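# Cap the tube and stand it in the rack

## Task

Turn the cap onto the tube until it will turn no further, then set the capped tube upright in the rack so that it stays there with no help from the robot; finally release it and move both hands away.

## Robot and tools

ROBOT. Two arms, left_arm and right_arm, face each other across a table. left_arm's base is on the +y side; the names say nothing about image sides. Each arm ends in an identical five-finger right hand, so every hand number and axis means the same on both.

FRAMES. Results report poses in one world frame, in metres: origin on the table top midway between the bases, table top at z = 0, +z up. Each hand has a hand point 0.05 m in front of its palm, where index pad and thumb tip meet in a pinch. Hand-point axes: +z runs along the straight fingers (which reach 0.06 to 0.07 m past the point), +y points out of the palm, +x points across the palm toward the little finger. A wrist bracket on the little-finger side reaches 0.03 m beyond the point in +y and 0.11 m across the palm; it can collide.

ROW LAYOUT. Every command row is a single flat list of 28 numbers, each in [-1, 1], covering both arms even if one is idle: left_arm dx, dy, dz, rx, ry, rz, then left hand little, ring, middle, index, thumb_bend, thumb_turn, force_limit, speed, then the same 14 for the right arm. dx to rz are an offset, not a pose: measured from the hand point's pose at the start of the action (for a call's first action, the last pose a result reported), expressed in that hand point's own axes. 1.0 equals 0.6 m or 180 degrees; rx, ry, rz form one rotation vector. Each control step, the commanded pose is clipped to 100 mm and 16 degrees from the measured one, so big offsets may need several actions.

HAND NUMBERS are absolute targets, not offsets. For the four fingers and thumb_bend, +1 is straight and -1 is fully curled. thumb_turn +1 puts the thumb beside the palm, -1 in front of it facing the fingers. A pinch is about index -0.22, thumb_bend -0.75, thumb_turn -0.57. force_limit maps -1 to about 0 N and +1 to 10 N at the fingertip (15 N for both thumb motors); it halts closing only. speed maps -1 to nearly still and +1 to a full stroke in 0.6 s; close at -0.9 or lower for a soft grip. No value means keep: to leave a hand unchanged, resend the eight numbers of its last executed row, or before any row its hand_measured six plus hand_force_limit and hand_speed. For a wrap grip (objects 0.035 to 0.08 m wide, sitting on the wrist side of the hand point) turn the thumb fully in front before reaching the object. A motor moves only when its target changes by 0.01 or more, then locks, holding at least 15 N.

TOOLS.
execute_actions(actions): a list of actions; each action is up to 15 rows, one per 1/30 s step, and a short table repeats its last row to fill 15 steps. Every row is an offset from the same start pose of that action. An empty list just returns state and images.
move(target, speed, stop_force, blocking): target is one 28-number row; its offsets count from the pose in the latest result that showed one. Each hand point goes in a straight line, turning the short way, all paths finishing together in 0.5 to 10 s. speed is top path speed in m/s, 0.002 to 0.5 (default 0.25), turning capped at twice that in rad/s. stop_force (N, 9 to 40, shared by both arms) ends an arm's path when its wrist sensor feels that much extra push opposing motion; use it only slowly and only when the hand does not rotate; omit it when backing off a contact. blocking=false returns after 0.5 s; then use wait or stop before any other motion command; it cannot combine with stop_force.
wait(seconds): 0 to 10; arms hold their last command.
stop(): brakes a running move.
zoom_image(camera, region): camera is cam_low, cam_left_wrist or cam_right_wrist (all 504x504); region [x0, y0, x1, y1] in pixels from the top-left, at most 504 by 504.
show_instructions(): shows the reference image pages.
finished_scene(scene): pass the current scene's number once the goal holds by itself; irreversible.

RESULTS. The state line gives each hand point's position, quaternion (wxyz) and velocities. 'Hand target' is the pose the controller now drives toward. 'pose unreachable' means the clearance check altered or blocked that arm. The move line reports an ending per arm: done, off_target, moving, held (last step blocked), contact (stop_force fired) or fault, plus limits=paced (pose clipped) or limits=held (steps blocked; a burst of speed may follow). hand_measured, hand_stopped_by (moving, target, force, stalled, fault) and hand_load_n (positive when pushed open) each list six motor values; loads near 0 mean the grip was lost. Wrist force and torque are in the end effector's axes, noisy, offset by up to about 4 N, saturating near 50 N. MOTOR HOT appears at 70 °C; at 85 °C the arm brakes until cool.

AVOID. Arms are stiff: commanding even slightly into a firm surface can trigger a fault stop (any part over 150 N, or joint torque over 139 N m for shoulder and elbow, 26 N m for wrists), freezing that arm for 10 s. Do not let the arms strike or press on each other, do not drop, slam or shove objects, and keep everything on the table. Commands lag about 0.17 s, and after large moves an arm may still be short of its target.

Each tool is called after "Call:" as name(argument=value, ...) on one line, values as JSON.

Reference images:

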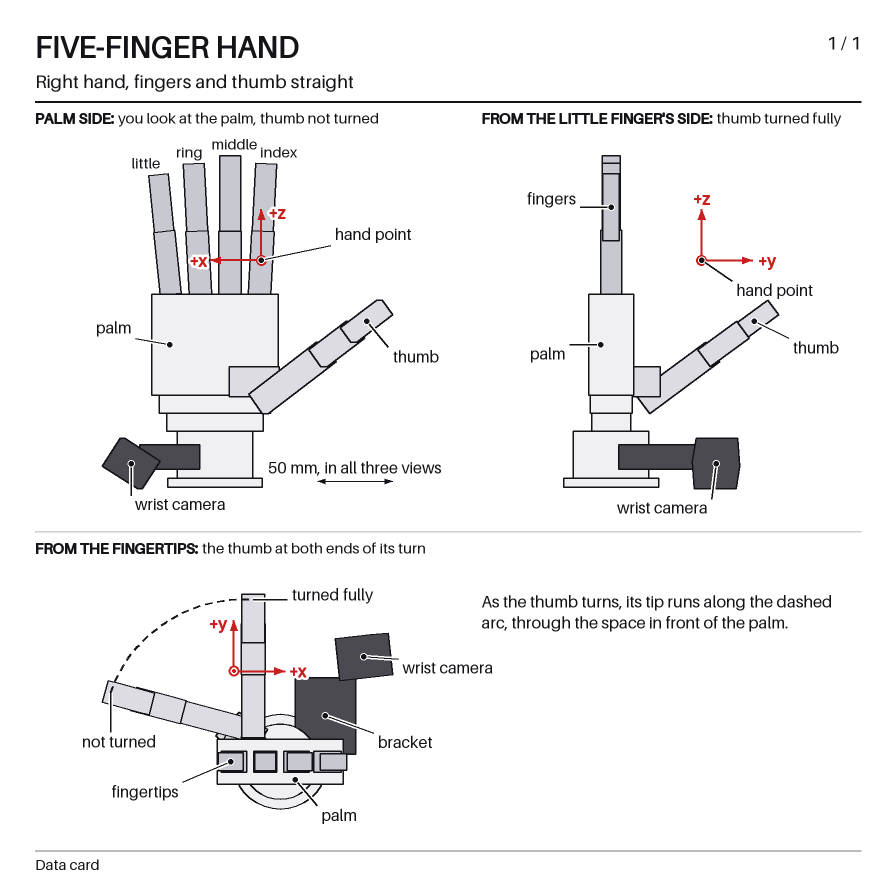

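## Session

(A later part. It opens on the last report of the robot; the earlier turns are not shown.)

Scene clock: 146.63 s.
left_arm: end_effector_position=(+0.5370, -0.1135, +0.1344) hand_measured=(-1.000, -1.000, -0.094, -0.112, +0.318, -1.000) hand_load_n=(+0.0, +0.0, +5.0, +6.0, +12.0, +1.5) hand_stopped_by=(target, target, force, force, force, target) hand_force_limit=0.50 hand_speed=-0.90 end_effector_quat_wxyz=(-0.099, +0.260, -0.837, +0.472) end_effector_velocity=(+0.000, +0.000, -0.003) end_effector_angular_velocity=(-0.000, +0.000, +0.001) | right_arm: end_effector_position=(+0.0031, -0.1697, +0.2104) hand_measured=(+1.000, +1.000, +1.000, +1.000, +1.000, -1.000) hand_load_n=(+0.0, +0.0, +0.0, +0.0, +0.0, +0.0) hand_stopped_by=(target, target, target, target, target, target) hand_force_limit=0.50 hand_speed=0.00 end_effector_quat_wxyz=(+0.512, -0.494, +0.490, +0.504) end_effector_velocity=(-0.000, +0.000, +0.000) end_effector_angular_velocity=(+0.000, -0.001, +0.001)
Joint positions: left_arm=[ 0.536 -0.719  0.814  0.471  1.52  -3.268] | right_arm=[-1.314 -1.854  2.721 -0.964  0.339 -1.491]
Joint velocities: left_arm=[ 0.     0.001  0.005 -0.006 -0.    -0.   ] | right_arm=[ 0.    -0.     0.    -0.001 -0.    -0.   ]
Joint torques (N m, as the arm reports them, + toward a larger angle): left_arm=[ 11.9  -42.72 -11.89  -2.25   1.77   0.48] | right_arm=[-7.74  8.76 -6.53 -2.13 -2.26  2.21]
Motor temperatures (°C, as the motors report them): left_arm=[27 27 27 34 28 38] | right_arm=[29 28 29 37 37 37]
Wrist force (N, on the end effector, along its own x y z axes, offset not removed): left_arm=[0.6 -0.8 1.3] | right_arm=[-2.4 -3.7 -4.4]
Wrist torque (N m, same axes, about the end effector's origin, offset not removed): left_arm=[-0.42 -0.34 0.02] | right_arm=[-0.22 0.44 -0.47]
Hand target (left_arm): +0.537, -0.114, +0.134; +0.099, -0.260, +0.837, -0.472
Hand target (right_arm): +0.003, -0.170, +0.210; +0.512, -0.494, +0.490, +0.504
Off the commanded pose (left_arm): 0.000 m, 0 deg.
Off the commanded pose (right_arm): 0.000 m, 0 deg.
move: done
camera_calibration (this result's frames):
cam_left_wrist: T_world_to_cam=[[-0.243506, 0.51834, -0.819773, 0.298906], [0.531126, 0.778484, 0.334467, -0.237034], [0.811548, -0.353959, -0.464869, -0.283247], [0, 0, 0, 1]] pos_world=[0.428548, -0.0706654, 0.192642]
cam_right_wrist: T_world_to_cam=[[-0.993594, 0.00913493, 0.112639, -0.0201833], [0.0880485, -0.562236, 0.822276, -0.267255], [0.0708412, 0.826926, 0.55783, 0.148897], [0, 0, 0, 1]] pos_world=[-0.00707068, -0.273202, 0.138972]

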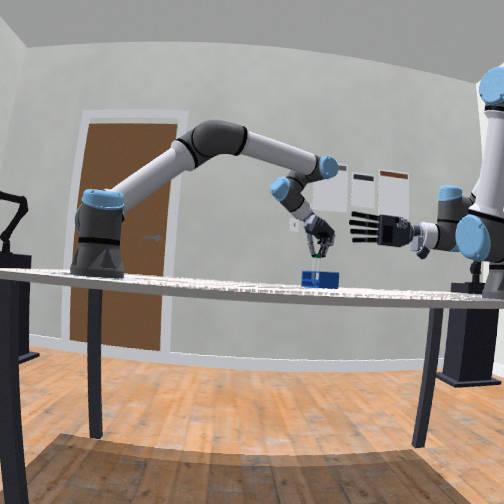

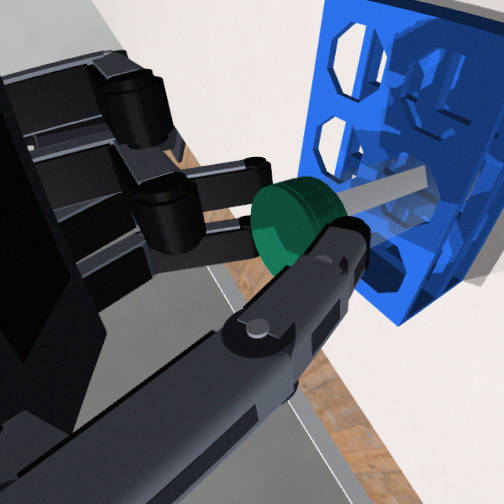

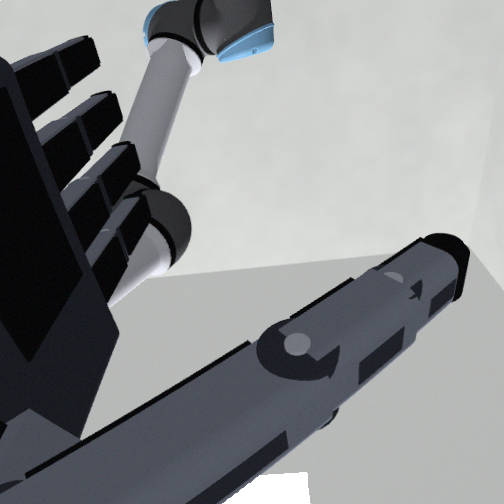

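Call:
execute_actions(actions=[[[-0.0004,0.004,0.0027,0,0,0,-1,-1,-0.5,-0.5,0.3,-1,0.5,-0.9,0,0,0,0,0,0,1,1,1,1,1,-1,0.5,0]],[[0,0,0,0,0,0,-1,-1,0.3,0.3,0.8,-1,0.5,0,0,0,0,0,0,0,1,1,1,1,1,-1,0.5,0]]])

Call:
move(target=[0.016,-0.17,-0.11,0,0,0,-1,-1,0.3,0.3,0.8,-1,0.5,0,0,0,0,0,0,0,1,1,1,1,1,-1,0.5,0], speed=0.2)

Scene clock: 147.93 s.
left_arm: end_effector_position=(+0.5370, -0.1136, +0.1315) hand_measured=(-1.000, -1.000, +0.300, +0.300, +0.730, -1.000) hand_load_n=(+0.0, +0.0, +0.0, +0.0, +0.0, +0.0) hand_stopped_by=(target, target, target, target, moving, target) hand_force_limit=0.50 hand_speed=0.00 end_effector_quat_wxyz=(-0.099, +0.260, -0.837, +0.472) end_effector_velocity=(-0.000, -0.000, -0.001) end_effector_angular_velocity=(+0.002, -0.000, -0.001) | right_arm: end_effector_position=(+0.0031, -0.1697, +0.2104) hand_measured=(+1.000, +1.000, +1.000, +1.000, +1.000, -1.000) hand_load_n=(+0.0, +0.0, +0.0, +0.0, +0.0, +0.0) hand_stopped_by=(target, target, target, target, target, target) hand_force_limit=0.50 hand_speed=0.00 end_effector_quat_wxyz=(+0.512, -0.494, +0.490, +0.504) end_effector_velocity=(-0.000, +0.000, +0.000) end_effector_angular_velocity=(-0.000, -0.000, -0.000)
Joint positions: left_arm=[ 0.536 -0.718  0.819  0.464  1.52  -3.268] | right_arm=[-1.314 -1.854  2.721 -0.964  0.339 -1.491]
Joint velocities: left_arm=[-0.001  0.002 -0.     0.     0.     0.001] | right_arm=[ 0.    -0.    -0.     0.001  0.    -0.001]
Joint torques (N m, as the arm reports them, + toward a larger angle): left_arm=[ 11.35 -43.91 -15.14   0.17   1.52   1.68] | right_arm=[-7.85  6.72 -6.59 -2.13 -2.11  2.12]
Motor temperatures (°C, as the motors report them): left_arm=[27 27 27 34 28 38] | right_arm=[29 28 29 37 37 37]
Wrist force (N, on the end effector, along its own x y z axes, offset not removed): left_arm=[0.4 0.0 1.1] | right_arm=[-1.1 -4.1 -2.0]
Wrist torque (N m, same axes, about the end effector's origin, offset not removed): left_arm=[-0.27 -0.26 -0.02] | right_arm=[-0.46 0.41 -0.28]
Hand target (left_arm): +0.537, -0.114, +0.132; +0.099, -0.260, +0.837, -0.472
Hand target (right_arm): +0.003, -0.170, +0.210; +0.512, -0.494, +0.490, +0.504
Off the commanded pose (left_arm): 0.000 m, 0 deg.
Off the commanded pose (right_arm): 0.000 m, 0 deg.
camera_calibration (this result's frames):
cam_left_wrist: T_world_to_cam=[[-0.243521, 0.518327, -0.819777, 0.296595], [0.531123, 0.778493, 0.33445, -0.236049], [0.811546, -0.353957, -0.464875, -0.284646], [0, 0, 0, 1]] pos_world=[0.428601, -0.0707224, 0.189764]
cam_right_wrist: T_world_to_cam=[[-0.993593, 0.00913553, 0.112652, -0.0201849], [0.0880589, -0.562232, 0.822278, -0.267253], [0.0708484, 0.826929, 0.557825, 0.148899], [0, 0, 0, 1]] pos_world=[-0.0070709, -0.273202, 0.13897]

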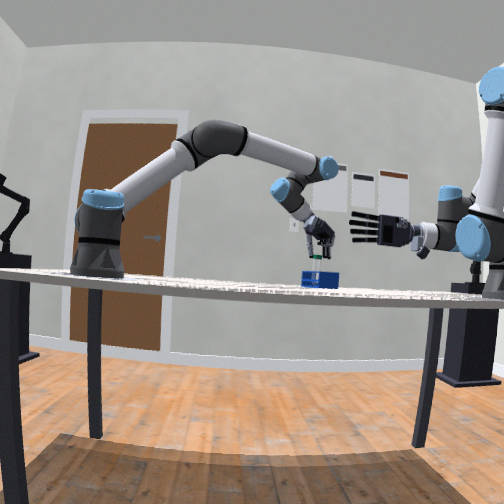

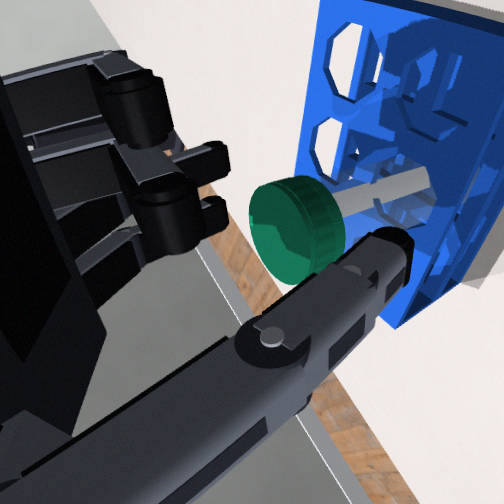

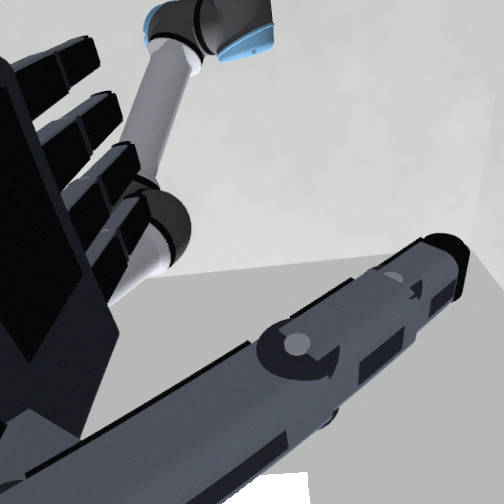

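Scene clock: 149.13 s.
left_arm: end_effector_position=(+0.5363, -0.1130, +0.2531) hand_measured=(-1.000, -1.000, +0.300, +0.300, +0.800, -1.000) hand_load_n=(+0.0, +0.0, +0.0, +0.0, +0.0, +0.0) hand_stopped_by=(target, target, target, target, target, target) hand_force_limit=0.50 hand_speed=0.00 end_effector_quat_wxyz=(-0.099, +0.260, -0.836, +0.472) end_effector_velocity=(+0.000, -0.001, +0.002) end_effector_angular_velocity=(+0.005, +0.004, -0.001) | right_arm: end_effector_position=(+0.0031, -0.1697, +0.2104) hand_measured=(+1.000, +1.000, +1.000, +1.000, +1.000, -1.000) hand_load_n=(+0.0, +0.0, +0.0, +0.0, +0.0, +0.0) hand_stopped_by=(target, target, target, target, target, target) hand_force_limit=0.50 hand_speed=0.00 end_effector_quat_wxyz=(+0.512, -0.494, +0.490, +0.504) end_effector_velocity=(+0.000, +0.000, -0.000) end_effector_angular_velocity=(-0.000, +0.001, -0.001)
Joint positions: left_arm=[ 0.535 -0.691  0.457  0.798  1.52  -3.268] | right_arm=[-1.314 -1.854  2.721 -0.964  0.339 -1.491]
Joint velocities: left_arm=[ 0.     0.017 -0.039  0.028  0.001 -0.001] | right_arm=[-0.     0.001 -0.    -0.     0.     0.001]
Joint torques (N m, as the arm reports them, + toward a larger angle): left_arm=[  5.89 -44.88 -32.75   2.37   1.57  -2.95] | right_arm=[-8.14  6.41 -6.73 -2.07 -2.2   2.17]
Motor temperatures (°C, as the motors report them): left_arm=[27 27 27 34 28 38] | right_arm=[29 28 29 37 37 37]
Wrist force (N, on the end effector, along its own x y z axes, offset not removed): left_arm=[0.7 -1.5 0.3] | right_arm=[0.7 -0.5 0.6]
Wrist torque (N m, same axes, about the end effector's origin, offset not removed): left_arm=[-0.40 -0.28 -0.08] | right_arm=[-0.17 0.11 0.20]
Hand target (left_arm): +0.536, -0.113, +0.253; +0.099, -0.260, +0.836, -0.472
Hand target (right_arm): +0.003, -0.170, +0.210; +0.512, -0.494, +0.490, +0.504
Off the commanded pose (left_arm): 0.000 m, 0 deg.
Off the commanded pose (right_arm): 0.000 m, 0 deg.
move: done
camera_calibration (this result's frames):
cam_left_wrist: T_world_to_cam=[[-0.243011, 0.517866, -0.82022, 0.395598], [0.531101, 0.7786, 0.334236, -0.276697], [0.811713, -0.354396, -0.464248, -0.227616], [0, 0, 0, 1]] pos_world=[0.427848, -0.0700965, 0.31129]
cam_right_wrist: T_world_to_cam=[[-0.993593, 0.0091354, 0.112652, -0.020185], [0.088059, -0.562232, 0.822278, -0.267252], [0.0708483, 0.826929, 0.557825, 0.148899], [0, 0, 0, 1]] pos_world=[-0.00707097, -0.273202, 0.13897]

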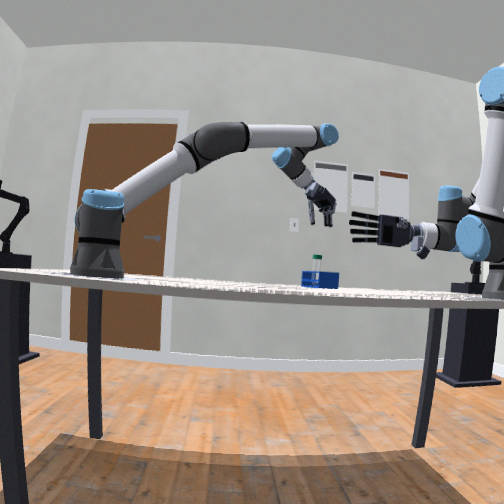

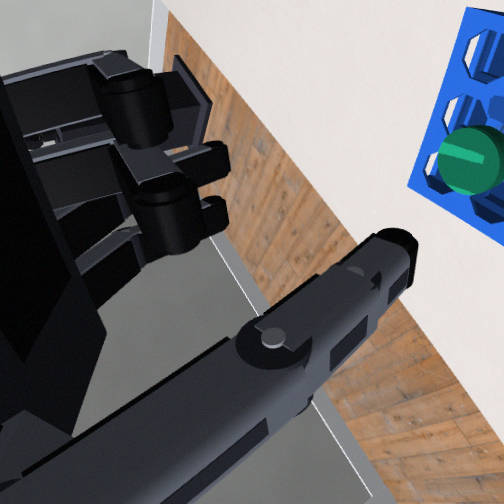

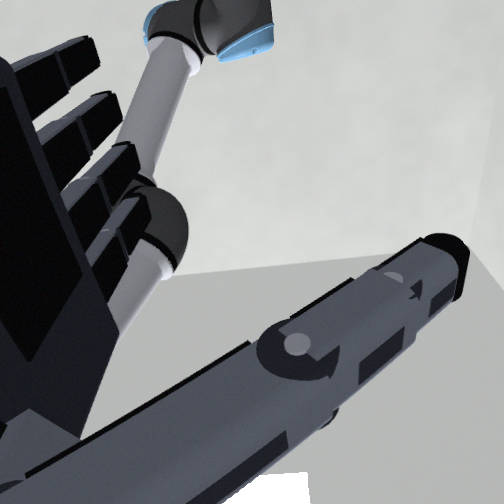

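Call:
finished_scene(scene=1)

The scene is finished: the task was done.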